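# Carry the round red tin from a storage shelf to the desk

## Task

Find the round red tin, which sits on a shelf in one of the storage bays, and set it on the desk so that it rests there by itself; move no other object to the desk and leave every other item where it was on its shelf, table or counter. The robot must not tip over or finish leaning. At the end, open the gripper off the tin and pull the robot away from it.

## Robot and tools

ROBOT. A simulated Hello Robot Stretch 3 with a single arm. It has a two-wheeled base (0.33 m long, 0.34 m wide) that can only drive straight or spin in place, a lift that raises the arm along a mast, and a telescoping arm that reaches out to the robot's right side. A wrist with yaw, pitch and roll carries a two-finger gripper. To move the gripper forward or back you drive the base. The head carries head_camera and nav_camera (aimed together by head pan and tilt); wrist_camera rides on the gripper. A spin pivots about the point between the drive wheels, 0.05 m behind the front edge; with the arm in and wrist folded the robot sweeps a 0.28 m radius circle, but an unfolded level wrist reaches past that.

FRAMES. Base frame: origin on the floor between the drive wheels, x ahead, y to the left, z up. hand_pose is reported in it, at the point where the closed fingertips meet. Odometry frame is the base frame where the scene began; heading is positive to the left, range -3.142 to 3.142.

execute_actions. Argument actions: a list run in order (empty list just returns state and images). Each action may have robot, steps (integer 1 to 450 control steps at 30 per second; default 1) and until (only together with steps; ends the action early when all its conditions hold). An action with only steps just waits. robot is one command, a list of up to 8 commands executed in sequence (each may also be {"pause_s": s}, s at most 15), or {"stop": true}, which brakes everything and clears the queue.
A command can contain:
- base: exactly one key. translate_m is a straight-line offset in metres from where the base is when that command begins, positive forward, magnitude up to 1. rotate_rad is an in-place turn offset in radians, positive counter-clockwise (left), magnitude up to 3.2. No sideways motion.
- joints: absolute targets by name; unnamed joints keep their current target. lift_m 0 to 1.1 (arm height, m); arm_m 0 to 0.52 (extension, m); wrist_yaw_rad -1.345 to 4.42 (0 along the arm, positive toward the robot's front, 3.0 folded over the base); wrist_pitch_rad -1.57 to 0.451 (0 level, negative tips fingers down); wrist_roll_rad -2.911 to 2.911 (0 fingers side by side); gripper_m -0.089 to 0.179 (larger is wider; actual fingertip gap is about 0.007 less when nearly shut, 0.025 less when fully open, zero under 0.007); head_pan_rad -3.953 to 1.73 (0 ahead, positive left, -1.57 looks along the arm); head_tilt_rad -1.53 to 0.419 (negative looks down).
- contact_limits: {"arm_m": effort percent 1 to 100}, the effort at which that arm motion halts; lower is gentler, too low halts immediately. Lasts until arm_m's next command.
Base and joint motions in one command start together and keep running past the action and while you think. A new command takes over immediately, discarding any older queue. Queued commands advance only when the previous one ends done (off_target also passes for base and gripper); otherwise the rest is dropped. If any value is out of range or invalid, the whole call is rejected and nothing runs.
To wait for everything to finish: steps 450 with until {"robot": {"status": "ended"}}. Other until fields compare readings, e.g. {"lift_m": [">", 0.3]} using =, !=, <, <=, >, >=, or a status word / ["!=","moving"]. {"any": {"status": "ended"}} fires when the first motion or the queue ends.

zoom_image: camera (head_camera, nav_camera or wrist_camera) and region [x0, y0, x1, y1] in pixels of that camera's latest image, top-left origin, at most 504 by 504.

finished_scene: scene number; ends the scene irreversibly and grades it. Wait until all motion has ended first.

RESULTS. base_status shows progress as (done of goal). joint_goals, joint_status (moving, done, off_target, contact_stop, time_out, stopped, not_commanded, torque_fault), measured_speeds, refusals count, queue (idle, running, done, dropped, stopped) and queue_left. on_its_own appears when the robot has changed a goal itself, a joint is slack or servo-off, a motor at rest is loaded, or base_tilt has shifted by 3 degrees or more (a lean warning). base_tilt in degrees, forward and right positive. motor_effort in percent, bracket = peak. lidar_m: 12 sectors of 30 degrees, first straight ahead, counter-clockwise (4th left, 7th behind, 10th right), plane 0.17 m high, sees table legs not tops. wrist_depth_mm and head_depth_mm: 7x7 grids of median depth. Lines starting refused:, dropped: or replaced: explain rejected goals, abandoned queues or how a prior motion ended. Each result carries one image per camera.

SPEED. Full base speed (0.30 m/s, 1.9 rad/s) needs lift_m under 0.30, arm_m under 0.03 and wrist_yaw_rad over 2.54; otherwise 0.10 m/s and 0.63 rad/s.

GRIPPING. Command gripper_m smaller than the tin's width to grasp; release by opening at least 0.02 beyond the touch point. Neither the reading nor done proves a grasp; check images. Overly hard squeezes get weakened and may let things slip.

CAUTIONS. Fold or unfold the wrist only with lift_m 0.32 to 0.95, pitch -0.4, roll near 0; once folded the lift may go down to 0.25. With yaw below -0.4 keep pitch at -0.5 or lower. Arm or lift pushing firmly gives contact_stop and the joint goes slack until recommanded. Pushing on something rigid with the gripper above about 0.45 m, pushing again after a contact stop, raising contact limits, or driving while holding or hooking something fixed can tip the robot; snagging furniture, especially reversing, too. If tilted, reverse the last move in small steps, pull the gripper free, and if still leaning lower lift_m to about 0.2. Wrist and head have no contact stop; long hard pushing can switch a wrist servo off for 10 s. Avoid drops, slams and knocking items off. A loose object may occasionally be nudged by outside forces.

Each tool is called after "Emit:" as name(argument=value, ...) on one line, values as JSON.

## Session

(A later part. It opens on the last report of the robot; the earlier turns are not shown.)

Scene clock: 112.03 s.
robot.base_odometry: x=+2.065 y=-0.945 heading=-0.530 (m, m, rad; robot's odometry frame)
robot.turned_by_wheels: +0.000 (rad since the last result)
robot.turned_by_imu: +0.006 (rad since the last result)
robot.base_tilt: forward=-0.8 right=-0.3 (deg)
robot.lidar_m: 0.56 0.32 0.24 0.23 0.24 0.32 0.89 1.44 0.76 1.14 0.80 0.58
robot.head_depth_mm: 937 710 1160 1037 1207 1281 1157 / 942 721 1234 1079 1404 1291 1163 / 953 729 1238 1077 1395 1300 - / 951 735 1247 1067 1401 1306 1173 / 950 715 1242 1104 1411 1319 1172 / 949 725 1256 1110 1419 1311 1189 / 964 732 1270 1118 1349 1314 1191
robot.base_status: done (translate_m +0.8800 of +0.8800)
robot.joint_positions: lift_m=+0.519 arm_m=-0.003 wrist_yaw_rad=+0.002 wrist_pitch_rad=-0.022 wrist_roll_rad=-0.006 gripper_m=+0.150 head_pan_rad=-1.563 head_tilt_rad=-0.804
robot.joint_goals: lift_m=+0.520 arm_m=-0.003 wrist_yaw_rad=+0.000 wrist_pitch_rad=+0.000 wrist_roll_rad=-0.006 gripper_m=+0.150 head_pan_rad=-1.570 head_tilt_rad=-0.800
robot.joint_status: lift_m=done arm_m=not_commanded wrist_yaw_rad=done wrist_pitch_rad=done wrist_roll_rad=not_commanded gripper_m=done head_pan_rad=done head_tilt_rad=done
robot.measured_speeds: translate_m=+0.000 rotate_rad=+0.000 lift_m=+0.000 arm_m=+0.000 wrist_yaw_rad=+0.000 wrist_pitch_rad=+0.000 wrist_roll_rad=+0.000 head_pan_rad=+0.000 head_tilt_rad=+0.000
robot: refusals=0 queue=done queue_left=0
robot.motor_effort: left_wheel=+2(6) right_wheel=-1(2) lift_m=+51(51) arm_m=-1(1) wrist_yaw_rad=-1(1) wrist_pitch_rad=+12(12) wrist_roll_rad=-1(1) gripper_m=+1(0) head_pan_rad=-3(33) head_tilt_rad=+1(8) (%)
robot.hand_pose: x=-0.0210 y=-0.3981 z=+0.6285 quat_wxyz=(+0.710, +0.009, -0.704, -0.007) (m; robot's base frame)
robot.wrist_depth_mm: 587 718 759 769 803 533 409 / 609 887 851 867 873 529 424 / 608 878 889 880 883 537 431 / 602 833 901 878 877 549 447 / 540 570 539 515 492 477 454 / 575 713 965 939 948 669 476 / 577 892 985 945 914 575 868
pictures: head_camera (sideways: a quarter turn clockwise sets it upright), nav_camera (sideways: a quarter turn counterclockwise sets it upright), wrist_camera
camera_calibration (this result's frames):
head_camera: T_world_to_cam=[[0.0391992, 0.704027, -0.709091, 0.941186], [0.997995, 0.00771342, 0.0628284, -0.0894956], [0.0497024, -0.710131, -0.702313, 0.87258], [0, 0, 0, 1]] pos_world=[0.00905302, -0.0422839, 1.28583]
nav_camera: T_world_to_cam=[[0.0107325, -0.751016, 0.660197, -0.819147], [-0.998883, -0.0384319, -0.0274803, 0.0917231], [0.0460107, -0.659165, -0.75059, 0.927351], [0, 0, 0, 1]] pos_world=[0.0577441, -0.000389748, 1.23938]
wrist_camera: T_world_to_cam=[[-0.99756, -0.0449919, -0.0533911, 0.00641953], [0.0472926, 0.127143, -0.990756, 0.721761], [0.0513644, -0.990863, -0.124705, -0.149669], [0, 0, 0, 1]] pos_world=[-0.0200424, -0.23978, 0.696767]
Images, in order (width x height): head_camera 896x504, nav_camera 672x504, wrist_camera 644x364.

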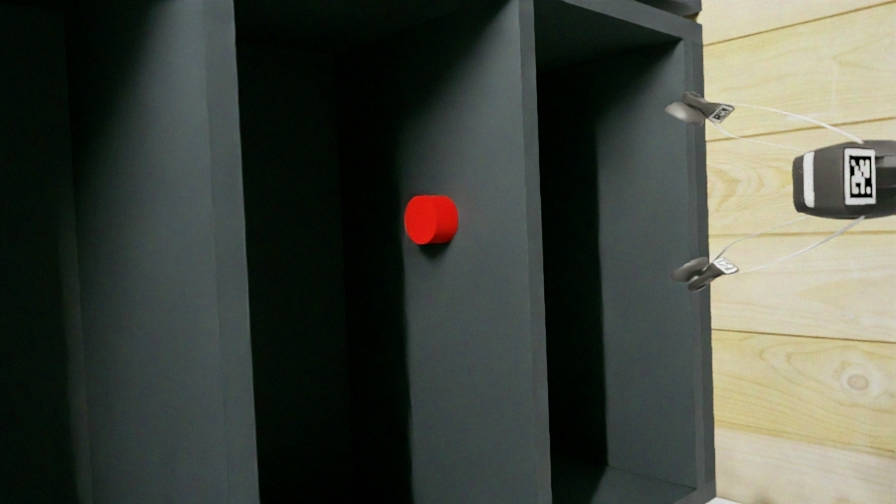

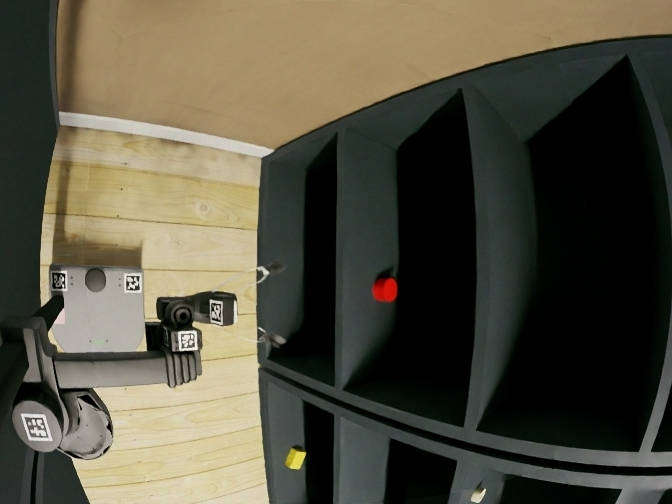

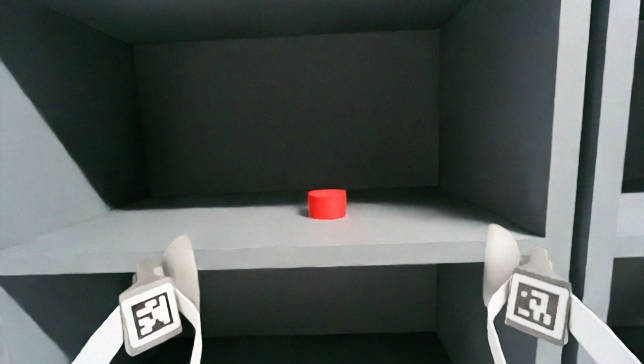

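Emit:
execute_actions(actions=[{"robot":[{"joints":{"lift_m":0.49}},{"joints":{"arm_m":0.3},"contact_limits":{"arm_m":20}}],"steps":450,"until":{"robot":{"status":"ended"}}}])

Scene clock: 119.57 s.
robot.base_odometry: x=+2.065 y=-0.945 heading=-0.530 (m, m, rad; robot's odometry frame)
robot.turned_by_wheels: +0.000 (rad since the last result)
robot.turned_by_imu: +0.001 (rad since the last result)
robot.base_tilt: forward=-0.8 right=-0.2 (deg)
robot.lidar_m: 0.56 0.32 0.24 0.23 0.24 0.32 0.89 1.44 0.76 1.14 0.80 0.58
robot.head_depth_mm: 940 711 1155 1039 1212 1273 1156 / 942 718 1239 1074 1448 1288 1147 / 954 729 1241 1080 978 1278 1171 / 951 735 1242 1076 1397 1314 1167 / 951 714 1235 1101 1409 1311 1181 / 951 723 1252 1110 1417 1306 1186 / 965 734 1264 1118 1350 1309 1191
robot.base_status: done (translate_m +0.8800 of +0.8800)
robot.joint_positions: lift_m=+0.491 arm_m=+0.300 wrist_yaw_rad=+0.000 wrist_pitch_rad=-0.021 wrist_roll_rad=-0.006 gripper_m=+0.150 head_pan_rad=-1.563 head_tilt_rad=-0.804
robot.joint_goals: lift_m=+0.490 arm_m=+0.300 wrist_yaw_rad=+0.000 wrist_pitch_rad=+0.000 wrist_roll_rad=-0.006 gripper_m=+0.150 head_pan_rad=-1.570 head_tilt_rad=-0.800
robot.joint_status: lift_m=done arm_m=done wrist_yaw_rad=done wrist_pitch_rad=done wrist_roll_rad=not_commanded gripper_m=done head_pan_rad=done head_tilt_rad=done
robot.measured_speeds: translate_m=+0.000 rotate_rad=+0.000 lift_m=+0.000 arm_m=+0.000 wrist_yaw_rad=+0.000 wrist_pitch_rad=+0.000 wrist_roll_rad=+0.000 head_pan_rad=+0.000 head_tilt_rad=+0.000
robot: refusals=0 queue=done queue_left=0
robot.motor_effort: left_wheel=+2(2) right_wheel=-1(2) lift_m=+17(54) arm_m=+1(1) wrist_yaw_rad=+0(1) wrist_pitch_rad=+11(12) wrist_roll_rad=-1(1) gripper_m=+0(1) head_pan_rad=-3(2) head_tilt_rad=+1(1) (%)
robot.contact_limits: arm_m 20 (drawing in: default 17, maximum 27; extending or still: default 21, maximum 35)
robot.hand_pose: x=-0.0213 y=-0.7004 z=+0.5998 quat_wxyz=(+0.710, +0.008, -0.705, -0.008) (m; robot's base frame)
robot.wrist_depth_mm: 575 574 555 568 557 527 349 / 579 582 573 591 565 543 359 / 608 592 588 585 580 550 355 / 594 609 612 595 601 557 359 / 471 461 442 314 404 428 340 / 306 298 286 281 271 267 262 / 219 204 211 209 205 193 194
pictures: head_camera (sideways: a quarter turn clockwise sets it upright), nav_camera (sideways: a quarter turn counterclockwise sets it upright), wrist_camera
camera_calibration (this result's frames):
head_camera: T_world_to_cam=[[0.0392456, 0.703904, -0.70921, 0.941341], [0.997995, 0.00765959, 0.0628284, -0.0894956], [0.0496575, -0.710254, -0.702192, 0.872423], [0, 0, 0, 1]] pos_world=[0.00905031, -0.0422869, 1.28584]
nav_camera: T_world_to_cam=[[0.0106831, -0.750905, 0.660324, -0.819312], [-0.998886, -0.038372, -0.0274751, 0.0917164], [0.0459691, -0.659295, -0.750478, 0.927206], [0, 0, 0, 1]] pos_world=[0.0577441, -0.000403678, 1.23938]
wrist_camera: T_world_to_cam=[[-0.997619, -0.0436695, -0.0533836, -0.00813642], [0.0474625, 0.126904, -0.990779, 0.731606], [0.0500415, -0.990953, -0.12453, -0.452992], [0, 0, 0, 1]] pos_world=[-0.0201724, -0.542094, 0.668014]
Images, in order (width x height): head_camera 896x504, nav_camera 672x504, wrist_camera 644x364.

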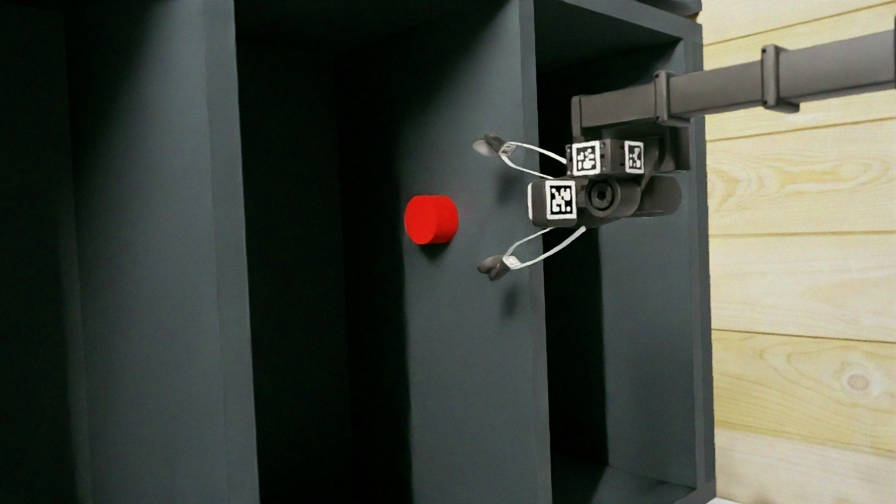

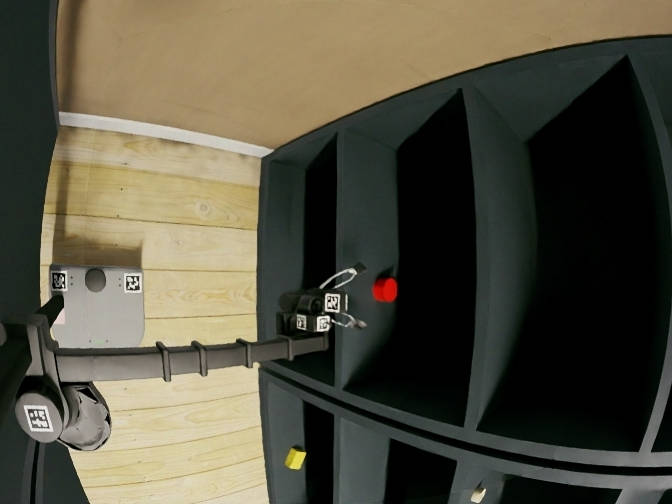

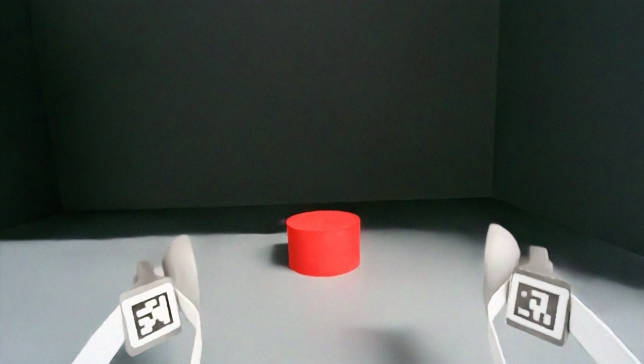

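Emit:
execute_actions(actions=[{"robot":[{"joints":{"lift_m":0.503},"base":{"translate_m":0.012}},{"joints":{"arm_m":0.455},"contact_limits":{"arm_m":20}}],"steps":450,"until":{"robot":{"status":"ended"}}}])

Scene clock: 126.23 s.
robot.base_odometry: x=+2.076 y=-0.951 heading=-0.530 (m, m, rad; robot's odometry frame)
robot.turned_by_wheels: +0.000 (rad since the last result)
robot.turned_by_imu: +0.001 (rad since the last result)
robot.base_tilt: forward=-0.8 right=-0.2 (deg)
robot.lidar_m: 0.55 0.32 0.24 0.23 0.24 0.32 0.89 1.45 0.76 1.14 0.78 0.57
robot.head_depth_mm: 937 710 1192 1065 1258 1277 1176 / 943 719 1240 1103 1401 1287 1156 / 951 728 1239 1112 1413 1310 1169 / 951 736 1241 1089 1408 1304 1174 / 953 715 1246 1096 1402 1315 1179 / 951 723 1244 1109 1420 1314 1185 / 961 736 1262 1123 1315 1310 1193
robot.base_status: done (translate_m +0.0120 of +0.0120)
robot.joint_positions: lift_m=+0.502 arm_m=+0.455 wrist_yaw_rad=+0.000 wrist_pitch_rad=-0.021 wrist_roll_rad=-0.006 gripper_m=+0.150 head_pan_rad=-1.563 head_tilt_rad=-0.804
robot.joint_goals: lift_m=+0.503 arm_m=+0.455 wrist_yaw_rad=+0.000 wrist_pitch_rad=+0.000 wrist_roll_rad=-0.006 gripper_m=+0.150 head_pan_rad=-1.570 head_tilt_rad=-0.800
robot.joint_status: lift_m=done arm_m=done wrist_yaw_rad=done wrist_pitch_rad=done wrist_roll_rad=not_commanded gripper_m=done head_pan_rad=done head_tilt_rad=done
robot.measured_speeds: translate_m=+0.000 rotate_rad=+0.000 lift_m=+0.000 arm_m=+0.000 wrist_yaw_rad=+0.000 wrist_pitch_rad=+0.000 wrist_roll_rad=+0.000 head_pan_rad=+0.000 head_tilt_rad=+0.000
robot: refusals=0 queue=done queue_left=0
robot.motor_effort: left_wheel=+2(6) right_wheel=-2(5) lift_m=+51(54) arm_m=+1(1) wrist_yaw_rad=+0(0) wrist_pitch_rad=+11(11) wrist_roll_rad=-1(1) gripper_m=+0(0) head_pan_rad=-3(2) head_tilt_rad=+1(1) (%)
robot.contact_limits: arm_m 20 (drawing in: default 17, maximum 27; extending or still: default 21, maximum 35)
robot.hand_pose: x=-0.0213 y=-0.8554 z=+0.6115 quat_wxyz=(+0.710, +0.008, -0.705, -0.008) (m; robot's base frame)
robot.wrist_depth_mm: 424 412 422 414 409 410 361 / 432 422 420 427 421 420 364 / 441 442 440 435 438 419 370 / 450 446 443 443 444 443 368 / 458 457 451 455 441 446 360 / 324 319 308 286 294 287 282 / 237 221 229 156 199 207 210
pictures: head_camera (sideways: a quarter turn clockwise sets it upright), nav_camera (sideways: a quarter turn counterclockwise sets it upright), wrist_camera
camera_calibration (this result's frames):
head_camera: T_world_to_cam=[[0.0392481, 0.703863, -0.70925, 0.941394], [0.997995, 0.00766012, 0.0628285, -0.0894956], [0.0496556, -0.710294, -0.702151, 0.87237], [0, 0, 0, 1]] pos_world=[0.00905019, -0.0422878, 1.28584]
nav_camera: T_world_to_cam=[[0.0106805, -0.750866, 0.660368, -0.819369], [-0.998886, -0.0383705, -0.0274733, 0.0917141], [0.0459674, -0.659339, -0.75044, 0.927156], [0, 0, 0, 1]] pos_world=[0.0577442, -0.000407448, 1.23938]
wrist_camera: T_world_to_cam=[[-0.99762, -0.0436433, -0.0533832, -0.0142618], [0.0474659, 0.126894, -0.99078, 0.76292], [0.0500149, -0.990956, -0.12452, -0.605128], [0, 0, 0, 1]] pos_world=[-0.0201751, -0.697088, 0.679773]
Images, in order (width x height): head_camera 896x504, nav_camera 672x504, wrist_camera 644x364.

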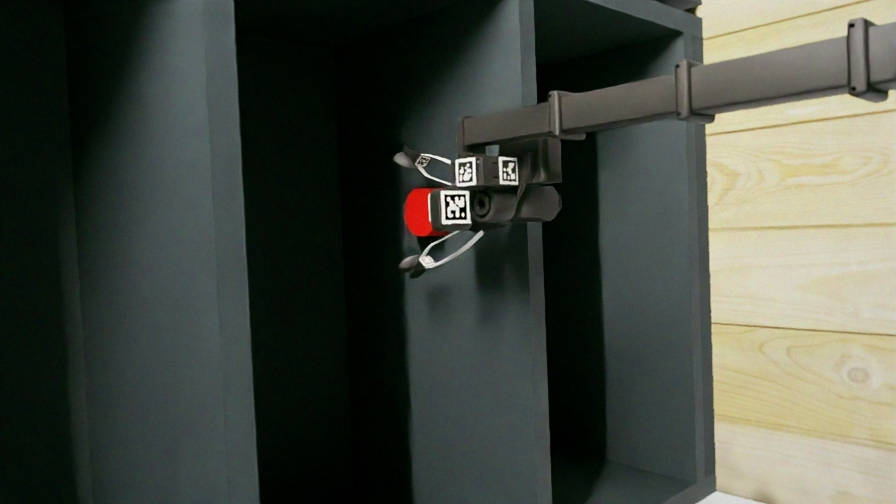

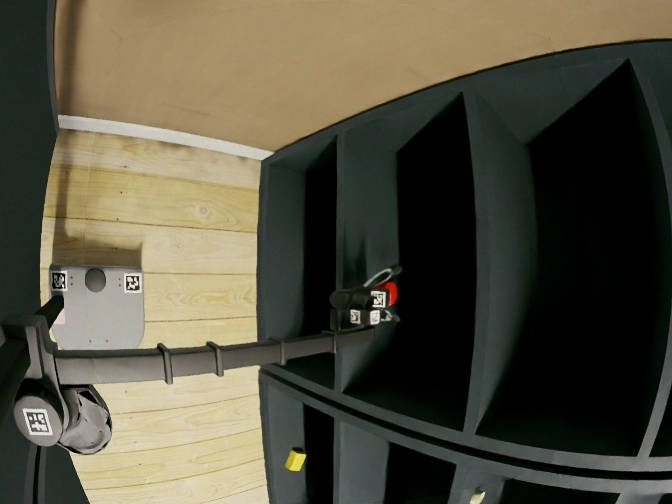

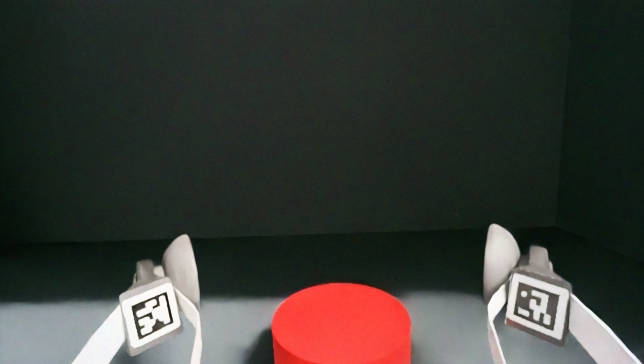

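Emit:
execute_actions(actions=[{"robot":[{"joints":{"lift_m":0.472}}],"steps":450,"until":{"robot":{"status":"ended"}}},{"robot":{"joints":{"gripper_m":0.03}},"steps":60}])

Scene clock: 133.60 s.
robot.base_odometry: x=+2.076 y=-0.951 heading=-0.530 (m, m, rad; robot's odometry frame)
robot.turned_by_wheels: +0.000 (rad since the last result)
robot.turned_by_imu: +0.001 (rad since the last result)
robot.base_tilt: forward=-0.8 right=-0.3 (deg)
robot.lidar_m: 0.55 0.32 0.24 0.23 0.24 0.32 0.89 1.45 0.77 1.14 0.78 0.57
robot.head_depth_mm: 937 709 1195 1067 1249 1272 1174 / 942 719 1240 1078 1412 1286 1162 / 952 728 1242 1079 1392 1298 1168 / 947 734 1242 1088 1392 1308 1174 / 952 714 1240 1105 1409 1313 1181 / 951 725 1248 1113 1424 1308 1186 / 964 732 1264 1119 1315 1305 1191
robot.base_status: done (translate_m +0.0120 of +0.0120)
robot.joint_positions: lift_m=+0.473 arm_m=+0.455 wrist_yaw_rad=+0.000 wrist_pitch_rad=-0.019 wrist_roll_rad=-0.006 gripper_m=+0.031 head_pan_rad=-1.563 head_tilt_rad=-0.804
robot.joint_goals: lift_m=+0.472 arm_m=+0.455 wrist_yaw_rad=+0.000 wrist_pitch_rad=+0.000 wrist_roll_rad=-0.006 gripper_m=+0.030 head_pan_rad=-1.570 head_tilt_rad=-0.800
robot.joint_status: lift_m=done arm_m=done wrist_yaw_rad=done wrist_pitch_rad=done wrist_roll_rad=not_commanded gripper_m=done head_pan_rad=done head_tilt_rad=done
robot.measured_speeds: translate_m=+0.000 rotate_rad=+0.000 lift_m=+0.000 arm_m=+0.000 wrist_yaw_rad=+0.000 wrist_pitch_rad=+0.000 wrist_roll_rad=+0.000 head_pan_rad=+0.000 head_tilt_rad=+0.000
robot: refusals=0 queue=done queue_left=0
robot.motor_effort: left_wheel=+2(2) right_wheel=-2(2) lift_m=+18(52) arm_m=+1(1) wrist_yaw_rad=+0(1) wrist_pitch_rad=+10(11) wrist_roll_rad=-1(1) gripper_m=-16(89) head_pan_rad=-3(2) head_tilt_rad=+1(1) (%)
robot.contact_limits: arm_m 20 (drawing in: default 17, maximum 27; extending or still: default 21, maximum 35)
robot.hand_pose: x=-0.0214 y=-0.8555 z=+0.5823 quat_wxyz=(+0.710, +0.007, -0.705, -0.007) (m; robot's base frame)
robot.wrist_depth_mm: 416 422 414 423 411 405 363 / 430 428 424 427 413 422 364 / 442 432 436 435 431 429 371 / 460 449 450 443 447 439 365 / 413 398 388 364 384 340 330 / 260 257 252 148 145 230 222 / 190 187 173 136 148 172 169
pictures: head_camera (sideways: a quarter turn clockwise sets it upright), nav_camera (sideways: a quarter turn counterclockwise sets it upright), wrist_camera
camera_calibration (this result's frames):
head_camera: T_world_to_cam=[[0.0392481, 0.703863, -0.70925, 0.941394], [0.997995, 0.00766012, 0.0628285, -0.0894956], [0.0496556, -0.710294, -0.702151, 0.87237], [0, 0, 0, 1]] pos_world=[0.00905019, -0.0422878, 1.28584]
nav_camera: T_world_to_cam=[[0.0106805, -0.750866, 0.660368, -0.819369], [-0.998886, -0.0383705, -0.0274733, 0.0917141], [0.0459674, -0.659339, -0.75044, 0.927156], [0, 0, 0, 1]] pos_world=[0.0577442, -0.000407448, 1.23938]
wrist_camera: T_world_to_cam=[[-0.997625, -0.0436405, -0.053284, -0.0159108], [0.0474821, 0.124624, -0.991067, 0.732242], [0.0498912, -0.991244, -0.122256, -0.610413], [0, 0, 0, 1]] pos_world=[-0.0201872, -0.697017, 0.650227]
Images, in order (width x height): head_camera 896x504, nav_camera 672x504, wrist_camera 644x364.

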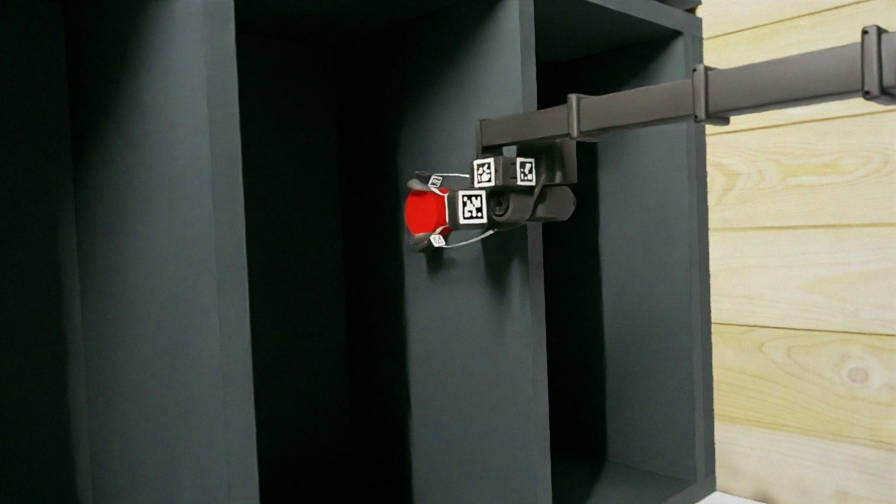

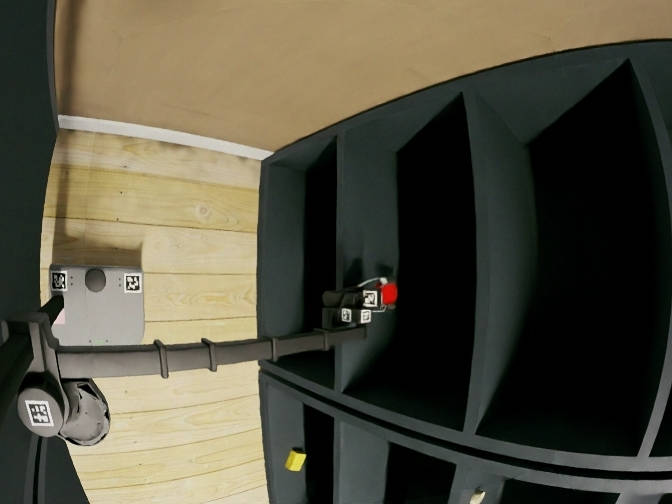

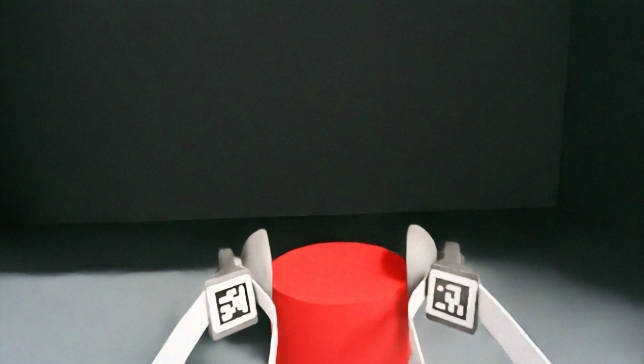

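Emit:
execute_actions(actions="[{\"robot\":[{\"joints\":{\"lift_m\":0.5,\"gripper_m\":0.015}},{\"joints\":{\"arm_m\":0.0}},{\"joints\":{\"wrist_yaw_rad\":1.57,\"head_pan_rad\":2.4-0.0}}],\"steps\":1}]")

Emit:
execute_actions(actions=[{"robot":[{"joints":{"lift_m":0.5,"gripper_m":0.015}},{"joints":{"arm_m":0.0}},{"joints":{"wrist_yaw_rad":1.57,"head_pan_rad":-3.1,"head_tilt_rad":-0.5}},{"base":{"translate_m":-1.0}},{"base":{"translate_m":-0.5}},{"joints":{"head_pan_rad":1.7,"head_tilt_rad":-0.3}}],"steps":450,"until":{"robot":{"status":"ended"}}},{"steps":450,"until":{"robot":{"status":"ended"}}}])


Scene clock: 164.47 s.
robot.base_odometry: x=+0.781 y=-0.193 heading=-0.530 (m, m, rad; robot's odometry frame)
robot.turned_by_wheels: +0.000 (rad since the last result)
robot.turned_by_imu: -0.004 (rad since the last result)
robot.base_tilt: forward=-0.8 right=-0.3 (deg)
robot.lidar_m: 0.89 0.32 0.29 0.70 2.45 1.78 1.69 1.66 1.20 0.74 0.72 1.27
robot.head_depth_mm: 1337 1396 1460 1522 1605 1688 1616 / 3093 3231 3365 3488 2753 1993 1622 / 3088 3239 3366 3522 2931 2106 1628 / 3140 3326 3429 3528 2979 2110 1644 / 3168 3304 3495 3643 3038 2137 1654 / 3243 3366 3473 3663 3048 2146 1661 / 3253 3430 3531 3731 3244 - -
robot.base_status: done (translate_m -0.5000 of -0.5000)
robot.joint_positions: lift_m=+0.499 arm_m=+0.000 wrist_yaw_rad=+1.568 wrist_pitch_rad=-0.027 wrist_roll_rad=-0.006 gripper_m=+0.022 head_pan_rad=+1.693 head_tilt_rad=-0.310
robot.joint_goals: lift_m=+0.500 arm_m=+0.000 wrist_yaw_rad=+1.570 wrist_pitch_rad=+0.000 wrist_roll_rad=-0.006 gripper_m=+0.021 head_pan_rad=+1.700 head_tilt_rad=-0.300
robot.joint_status: lift_m=done arm_m=done wrist_yaw_rad=done wrist_pitch_rad=done wrist_roll_rad=not_commanded gripper_m=done head_pan_rad=done head_tilt_rad=done
robot.measured_speeds: translate_m=+0.000 rotate_rad=+0.000 lift_m=+0.000 arm_m=+0.000 wrist_yaw_rad=+0.000 wrist_pitch_rad=+0.000 wrist_roll_rad=+0.000 head_pan_rad=+0.000 head_tilt_rad=+0.000
robot: refusals=0 queue=done queue_left=0
robot.on_its_own: gripper_m is held at +0.021, not at your +0.015, by its stall guard, which is not easing now
robot.motor_effort: left_wheel=+3(2) right_wheel=-1(7) lift_m=+52(54) arm_m=-3(3) wrist_yaw_rad=+2(2) wrist_pitch_rad=+14(14) wrist_roll_rad=-1(1) gripper_m=-19(79) head_pan_rad=+3(32) head_tilt_rad=+3(18) (%)
robot.hand_pose: x=+0.2341 y=-0.1459 z=+0.6071 quat_wxyz=(+0.509, +0.504, -0.492, +0.494) (m; robot's base frame)
robot.wrist_depth_mm: 437 642 - - - 963 917 / 433 636 - - - 960 938 / 423 630 - - - 928 953 / 420 612 - - - - 744 / 420 609 - - - - - / 414 609 831 149 146 - - / 414 554 997 135 148 941 854
pictures: head_camera (sideways: a quarter turn clockwise sets it upright), nav_camera (sideways: a quarter turn counterclockwise sets it upright), wrist_camera
camera_calibration (this result's frames):
head_camera: T_world_to_cam=[[-0.00989852, -0.286728, -0.957961, 1.26603], [-0.986997, -0.150902, 0.0553653, -0.0677097], [-0.160433, 0.946052, -0.281506, 0.326341], [0, 0, 0, 1]] pos_world=[-0.00194147, 0.0440548, 1.30843]
nav_camera: T_world_to_cam=[[-0.0471911, 0.345112, 0.937374, -1.18017], [0.986867, 0.161244, -0.00968234, 0.0564512], [-0.154488, 0.924607, -0.348189, 0.405053], [0, 0, 0, 1]] pos_world=[-0.0488277, 0.0236738, 1.24784]
wrist_camera: T_world_to_cam=[[0.0404349, -0.997743, -0.0536169, -0.110732], [-0.132085, 0.0478523, -0.990083, 0.686479], [0.990413, 0.0471159, -0.129852, 0.0191362], [0, 0, 0, 1]] pos_world=[0.0761982, -0.144234, 0.676219]
Images, in order (width x height): head_camera 896x504, nav_camera 672x504, wrist_camera 644x364.

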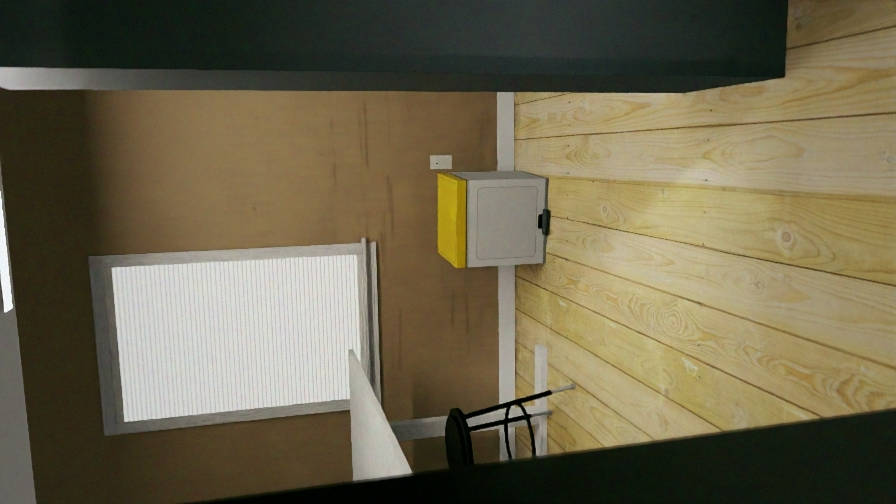

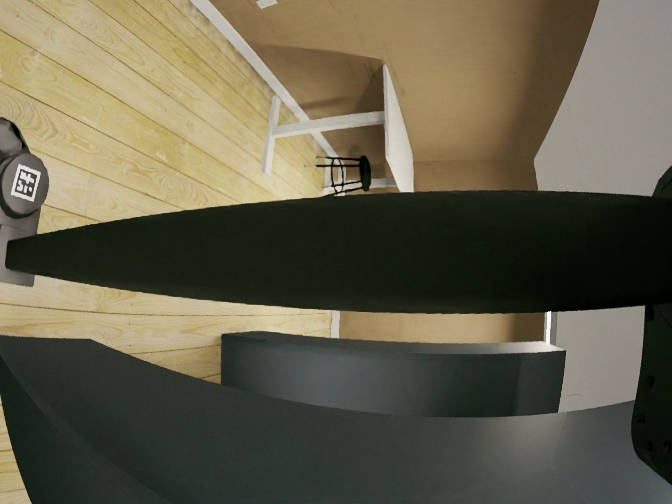

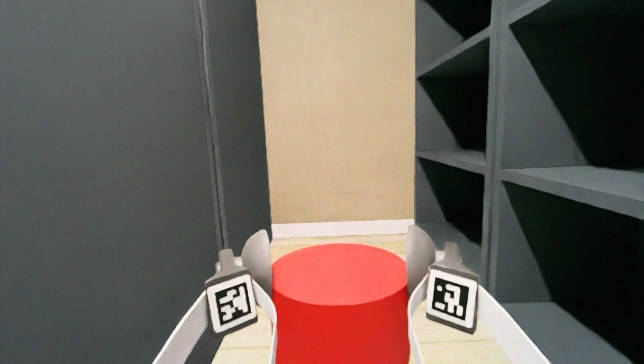

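Emit:
execute_actions(actions=[{"robot":[{"base":{"translate_m":-0.55},"joints":{"lift_m":1.08}},{"base":{"rotate_rad":-1.57},"joints":{"head_pan_rad":-2.6,"head_tilt_rad":-0.4}},{"base":{"translate_m":-1.0}}],"steps":450,"until":{"robot":{"status":"ended"}}},{"steps":450,"until":{"robot":{"status":"ended"}}}])

Scene clock: 190.90 s.
robot.base_odometry: x=+0.812 y=+0.948 heading=-2.100 (m, m, rad; robot's odometry frame)
robot.turned_by_wheels: -1.570 (rad since the last result)
robot.turned_by_imu: -1.571 (rad since the last result)
robot.base_tilt: forward=-0.8 right=-0.3 (deg)
robot.lidar_m: 2.16 1.04 0.80 1.64 0.94 1.02 2.14 1.15 1.23 1.17 1.21 1.61
robot.head_depth_mm: 2235 2281 - - - - 1483 / 2343 2402 - - - 1732 1497 / 2299 2367 - - - 1760 1502 / 1950 2019 - - - 1818 1437 / 1709 1748 - - - 1398 1459 / 1507 1570 - - - 1760 1534 / 1352 - - - 1517 1576 1529
robot.base_status: done (translate_m -1.0000 of -1.0000)
robot.joint_positions: lift_m=+1.079 arm_m=+0.000 wrist_yaw_rad=+1.569 wrist_pitch_rad=-0.027 wrist_roll_rad=-0.006 gripper_m=+0.022 head_pan_rad=-2.593 head_tilt_rad=-0.395
robot.joint_goals: lift_m=+1.080 arm_m=+0.000 wrist_yaw_rad=+1.570 wrist_pitch_rad=+0.000 wrist_roll_rad=-0.006 gripper_m=+0.021 head_pan_rad=-2.600 head_tilt_rad=-0.400
robot.joint_status: lift_m=done arm_m=done wrist_yaw_rad=done wrist_pitch_rad=done wrist_roll_rad=not_commanded gripper_m=done head_pan_rad=done head_tilt_rad=done
robot.measured_speeds: translate_m=+0.000 rotate_rad=+0.000 lift_m=+0.000 arm_m=+0.000 wrist_yaw_rad=+0.000 wrist_pitch_rad=+0.000 wrist_roll_rad=+0.000 head_pan_rad=+0.000 head_tilt_rad=+0.000
robot: refusals=0 queue=done queue_left=0
robot.on_its_own: gripper_m is held at +0.021, not at your +0.015, by its stall guard, which is not easing now
robot.motor_effort: left_wheel=+2(6) right_wheel=-2(7) lift_m=+52(53) arm_m=-3(2) wrist_yaw_rad=+1(1) wrist_pitch_rad=+14(14) wrist_roll_rad=-1(1) gripper_m=-19(19) head_pan_rad=-3(34) head_tilt_rad=-2(7) (%)
robot.hand_pose: x=+0.2341 y=-0.1457 z=+1.1871 quat_wxyz=(+0.509, +0.505, -0.492, +0.494) (m; robot's base frame)
robot.wrist_depth_mm: - - - - - - - / - - - - - - - / - - - - - - - / - - - - - - - / - - - - - - - / - - - 149 145 - - / - - - 135 149 - -
pictures: head_camera (sideways: a quarter turn clockwise sets it upright), nav_camera (sideways: a quarter turn counterclockwise sets it upright), wrist_camera
camera_calibration (this result's frames):
head_camera: T_world_to_cam=[[0.333885, 0.151684, -0.93033, 1.22786], [0.541723, -0.838575, 0.0576947, -0.0800612], [-0.771399, -0.523245, -0.362158, 0.435031], [0, 0, 0, 1]] pos_world=[-0.0310096, -0.0257558, 1.30448]
nav_camera: T_world_to_cam=[[-0.36171, -0.226779, 0.904288, -1.13508], [-0.554373, 0.832166, -0.0130538, 0.0702408], [-0.749558, -0.506035, -0.426723, 0.510882], [0, 0, 0, 1]] pos_world=[0.0113073, -0.0573392, 1.24536]
wrist_camera: T_world_to_cam=[[0.0409363, -0.997722, -0.0536188, -0.0796269], [-0.13221, 0.047783, -0.990069, 1.2607], [0.990376, 0.0476188, -0.129953, 0.0946464], [0, 0, 0, 1]] pos_world=[0.0762016, -0.144192, 1.25621]
Images, in order (width x height): head_camera 896x504, nav_camera 672x504, wrist_camera 644x364.

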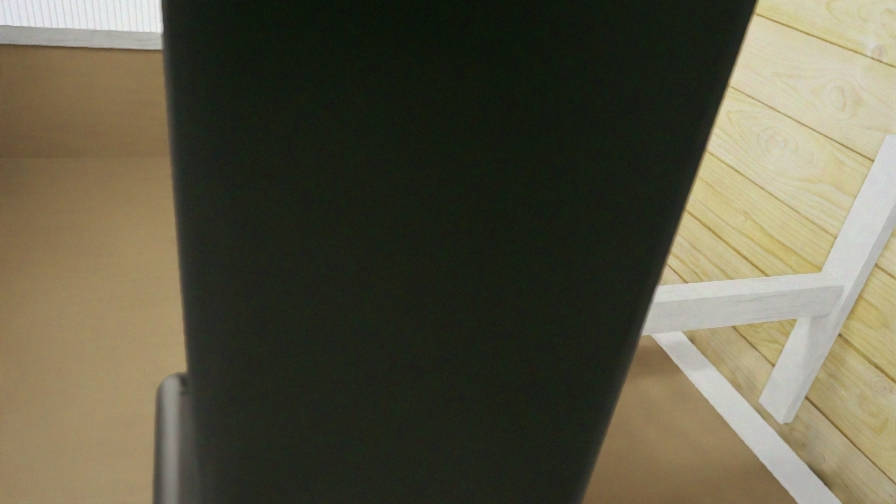

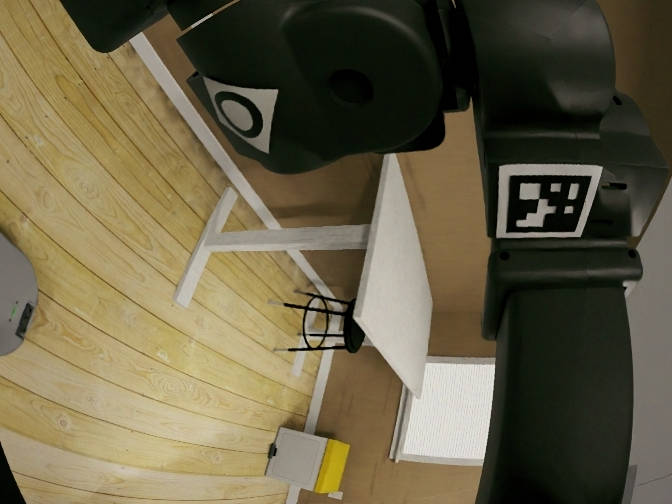

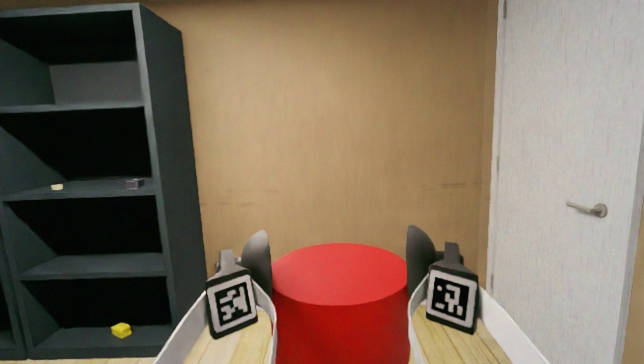

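Emit:
execute_actions(actions=[{"robot":[{"base":{"translate_m":-1.0},"joints":{"wrist_yaw_rad":0,"head_pan_rad":-1.7,"head_tilt_rad":-0.7}},{"base":{"translate_m":-0.15}}],"steps":450,"until":{"robot":{"status":"ended"}}}])

Scene clock: 208.43 s.
robot.base_odometry: x=+1.392 y=+1.941 heading=-2.100 (m, m, rad; robot's odometry frame)
robot.turned_by_wheels: +0.000 (rad since the last result)
robot.turned_by_imu: -0.003 (rad since the last result)
robot.base_tilt: forward=-0.8 right=-0.3 (deg)
robot.lidar_m: 2.93 1.63 0.74 0.72 2.09 1.02 1.00 0.85 0.90 0.81 0.75 1.66
robot.head_depth_mm: - - - - 1591 1369 1208 / - - - - - 1409 1217 / - - - - - 1397 1227 / - - - - - 1401 1230 / - - - 554 502 1447 1232 / 992 1034 740 577 491 1346 1209 / 970 1041 781 583 492 1424 1250
robot.base_status: done (translate_m -0.1500 of -0.1500)
robot.joint_positions: lift_m=+1.079 arm_m=+0.000 wrist_yaw_rad=+0.001 wrist_pitch_rad=-0.027 wrist_roll_rad=-0.006 gripper_m=+0.022 head_pan_rad=-1.707 head_tilt_rad=-0.691
robot.joint_goals: lift_m=+1.080 arm_m=+0.000 wrist_yaw_rad=+0.000 wrist_pitch_rad=+0.000 wrist_roll_rad=-0.006 gripper_m=+0.021 head_pan_rad=-1.700 head_tilt_rad=-0.700
robot.joint_status: lift_m=done arm_m=done wrist_yaw_rad=done wrist_pitch_rad=done wrist_roll_rad=not_commanded gripper_m=done head_pan_rad=done head_tilt_rad=done
robot.measured_speeds: translate_m=+0.000 rotate_rad=+0.000 lift_m=+0.000 arm_m=+0.000 wrist_yaw_rad=+0.000 wrist_pitch_rad=+0.000 wrist_roll_rad=+0.000 head_pan_rad=+0.000 head_tilt_rad=+0.000
robot: refusals=0 queue=done queue_left=0
robot.on_its_own: gripper_m is held at +0.021, not at your +0.015, by its stall guard, which is not easing now
robot.motor_effort: left_wheel=+2(1) right_wheel=-2(7) lift_m=+52(52) arm_m=-3(3) wrist_yaw_rad=-1(2) wrist_pitch_rad=+14(14) wrist_roll_rad=-1(1) gripper_m=-19(19) head_pan_rad=+3(32) head_tilt_rad=-3(18) (%)
robot.hand_pose: x=-0.0212 y=-0.4007 z=+1.1871 quat_wxyz=(+0.710, +0.010, -0.704, -0.009) (m; robot's base frame)
robot.wrist_depth_mm: 927 909 852 883 891 876 874 / 916 858 900 890 918 922 892 / 938 952 953 915 903 946 935 / 945 983 977 934 951 930 973 / 971 - 990 978 988 875 858 / - - 658 149 145 603 586 / - 501 461 135 147 452 446
pictures: head_camera (sideways: a quarter turn clockwise sets it upright), nav_camera (sideways: a quarter turn counterclockwise sets it upright), wrist_camera
camera_calibration (this result's frames):
head_camera: T_world_to_cam=[[0.128488, 0.607606, -0.783776, 1.03798], [0.98971, -0.128746, 0.0624405, -0.0889492], [-0.0629686, -0.783734, -0.617896, 0.763463], [0, 0, 0, 1]] pos_world=[0.0027394, -0.0437852, 1.29084]
nav_camera: T_world_to_cam=[[-0.0865325, -0.666434, 0.740525, -0.923234], [-0.994436, 0.102608, -0.0238609, 0.0869878], [-0.0600819, -0.738469, -0.671605, 0.825274], [0, 0, 0, 1]] pos_world=[0.056198, -0.0147616, 1.24001]
wrist_camera: T_world_to_cam=[[-0.99759, -0.0440479, -0.0536171, 0.0366038], [0.0473687, 0.132359, -0.990069, 1.27682], [0.0507072, -0.990223, -0.129953, -0.0761077], [0, 0, 0, 1]] pos_world=[-0.0201066, -0.242749, 1.25621]
Images, in order (width x height): head_camera 896x504, nav_camera 672x504, wrist_camera 644x364.

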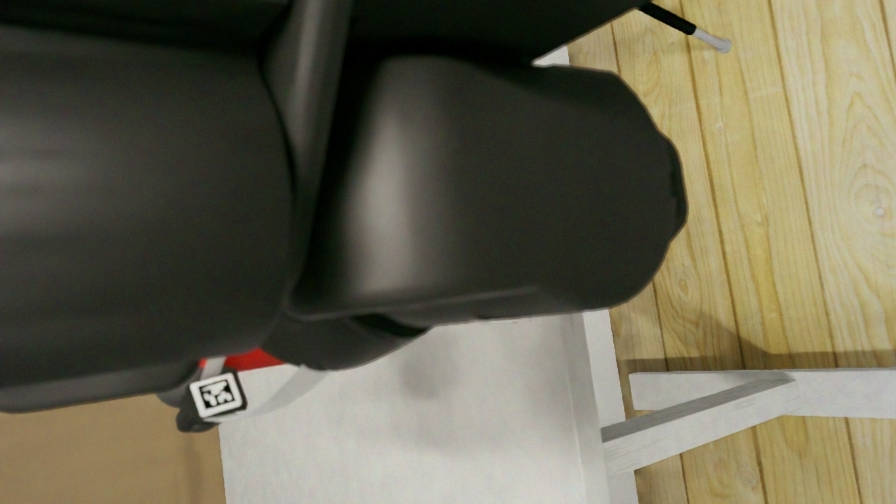

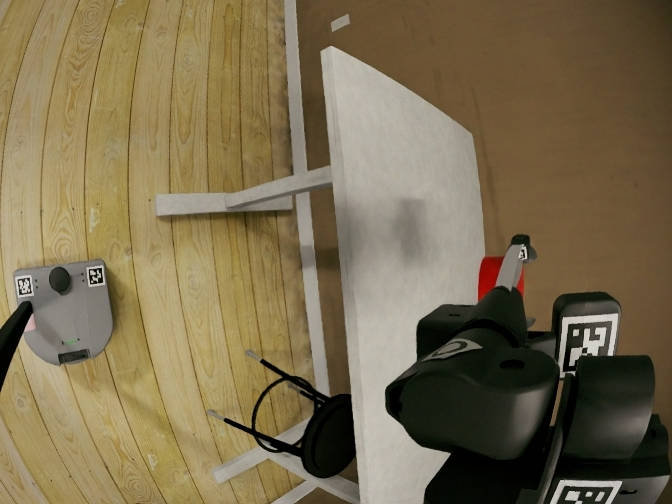

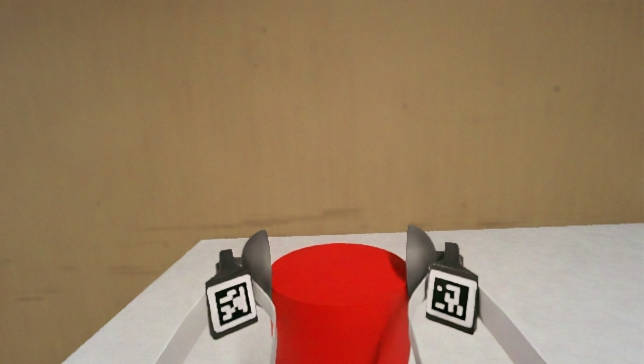

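Emit:
execute_actions(actions=[{"robot":[{"joints":{"arm_m":0.3}},{"joints":{"lift_m":0.91}}],"steps":450,"until":{"robot":{"status":"ended"}}}])

Scene clock: 218.87 s.
robot.base_odometry: x=+1.392 y=+1.941 heading=-2.100 (m, m, rad; robot's odometry frame)
robot.turned_by_wheels: +0.000 (rad since the last result)
robot.turned_by_imu: +0.001 (rad since the last result)
robot.base_tilt: forward=-0.8 right=-0.2 (deg)
robot.lidar_m: 2.94 1.64 0.74 0.72 2.09 1.02 1.00 0.85 0.90 0.81 0.75 1.66
robot.head_depth_mm: 1058 1061 727 - - 1357 1207 / 1044 1077 804 - 1586 1417 1214 / 1025 1091 - 542 1570 1424 1222 / 1013 1084 - 531 1579 1436 1227 / 1000 1068 - 553 500 1450 1236 / 985 1056 770 576 491 1345 1211 / 970 1043 780 582 493 1429 1252
robot.base_status: done (translate_m -0.1500 of -0.1500)
robot.joint_positions: lift_m=+0.911 arm_m=+0.300 wrist_yaw_rad=+0.000 wrist_pitch_rad=-0.027 wrist_roll_rad=-0.006 gripper_m=+0.022 head_pan_rad=-1.707 head_tilt_rad=-0.692
robot.joint_goals: lift_m=+0.910 arm_m=+0.300 wrist_yaw_rad=+0.000 wrist_pitch_rad=+0.000 wrist_roll_rad=-0.006 gripper_m=+0.021 head_pan_rad=-1.700 head_tilt_rad=-0.700
robot.joint_status: lift_m=done arm_m=done wrist_yaw_rad=done wrist_pitch_rad=done wrist_roll_rad=not_commanded gripper_m=done head_pan_rad=done head_tilt_rad=done
robot.measured_speeds: translate_m=+0.000 rotate_rad=+0.000 lift_m=+0.000 arm_m=+0.000 wrist_yaw_rad=+0.000 wrist_pitch_rad=+0.000 wrist_roll_rad=+0.000 head_pan_rad=+0.000 head_tilt_rad=+0.000
robot: refusals=0 queue=done queue_left=0
robot.on_its_own: gripper_m is held at +0.021, not at your +0.015, by its stall guard, which is not easing now
robot.motor_effort: left_wheel=+2(2) right_wheel=-1(1) lift_m=+19(52) arm_m=+1(0) wrist_yaw_rad=+0(1) wrist_pitch_rad=+14(14) wrist_roll_rad=+0(1) gripper_m=-19(19) head_pan_rad=+3(3) head_tilt_rad=-3(3) (%)
robot.hand_pose: x=-0.0214 y=-0.7002 z=+1.0183 quat_wxyz=(+0.710, +0.010, -0.704, -0.010) (m; robot's base frame)
robot.wrist_depth_mm: 609 600 606 610 596 610 598 / 611 615 622 615 613 633 634 / 637 632 650 631 640 651 625 / 647 663 656 667 654 657 641 / 650 457 448 423 440 393 378 / 303 297 295 149 146 268 260 / 222 219 204 135 148 201 198
pictures: head_camera (sideways: a quarter turn clockwise sets it upright), nav_camera (sideways: a quarter turn counterclockwise sets it upright), wrist_camera
camera_calibration (this result's frames):
head_camera: T_world_to_cam=[[0.128451, 0.60794, -0.783524, 1.03765], [0.989723, -0.12864, 0.0624434, -0.088953], [-0.0628309, -0.783493, -0.618216, 0.763879], [0, 0, 0, 1]] pos_world=[0.00274579, -0.0437812, 1.29082]
nav_camera: T_world_to_cam=[[-0.0864856, -0.666745, 0.740251, -0.922877], [-0.994448, 0.102486, -0.0238746, 0.0870056], [-0.0599473, -0.738206, -0.671907, 0.825665], [0, 0, 0, 1]] pos_world=[0.0562033, -0.01473, 1.24001]
wrist_camera: T_world_to_cam=[[-0.997623, -0.0432933, -0.0536172, 0.0146947], [0.0474689, 0.132323, -0.990069, 1.14935], [0.0499581, -0.990261, -0.129953, -0.394695], [0, 0, 0, 1]] pos_world=[-0.0201804, -0.5423, 1.08743]
Images, in order (width x height): head_camera 896x504, nav_camera 672x504, wrist_camera 644x364.

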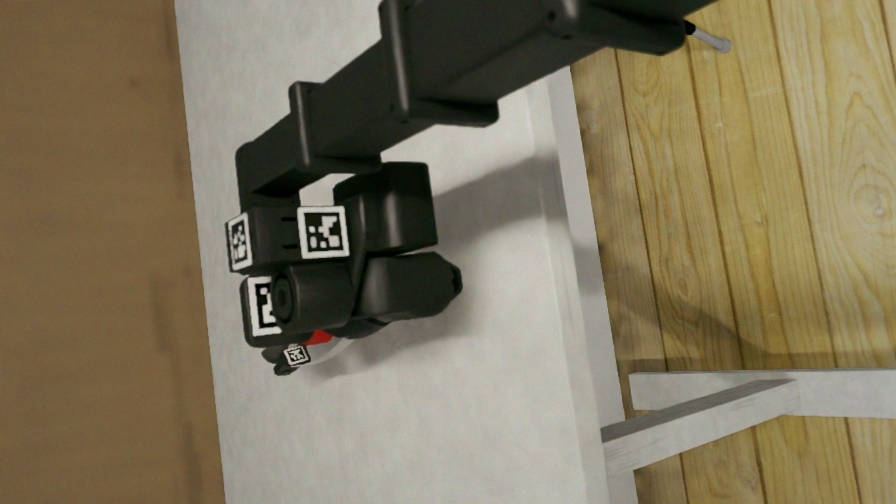

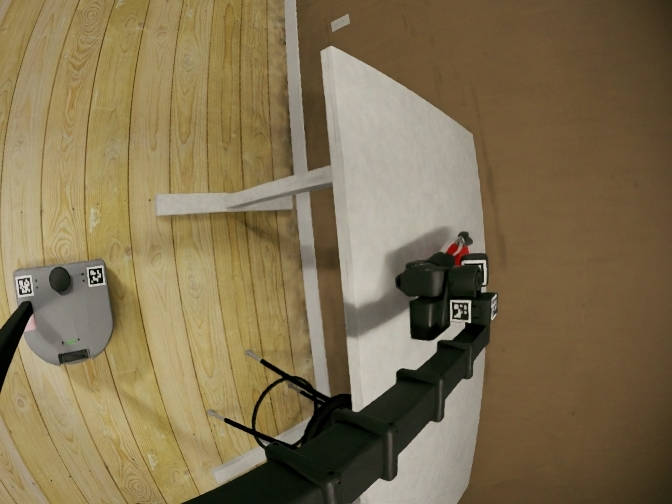

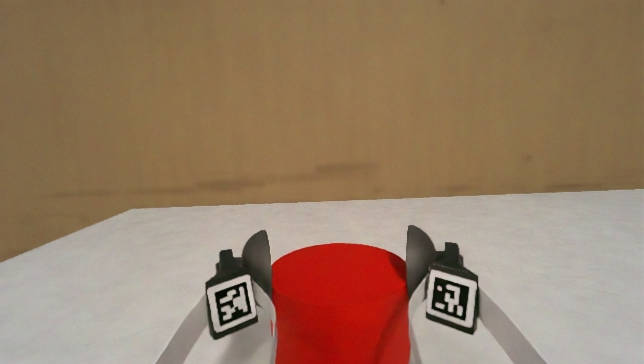

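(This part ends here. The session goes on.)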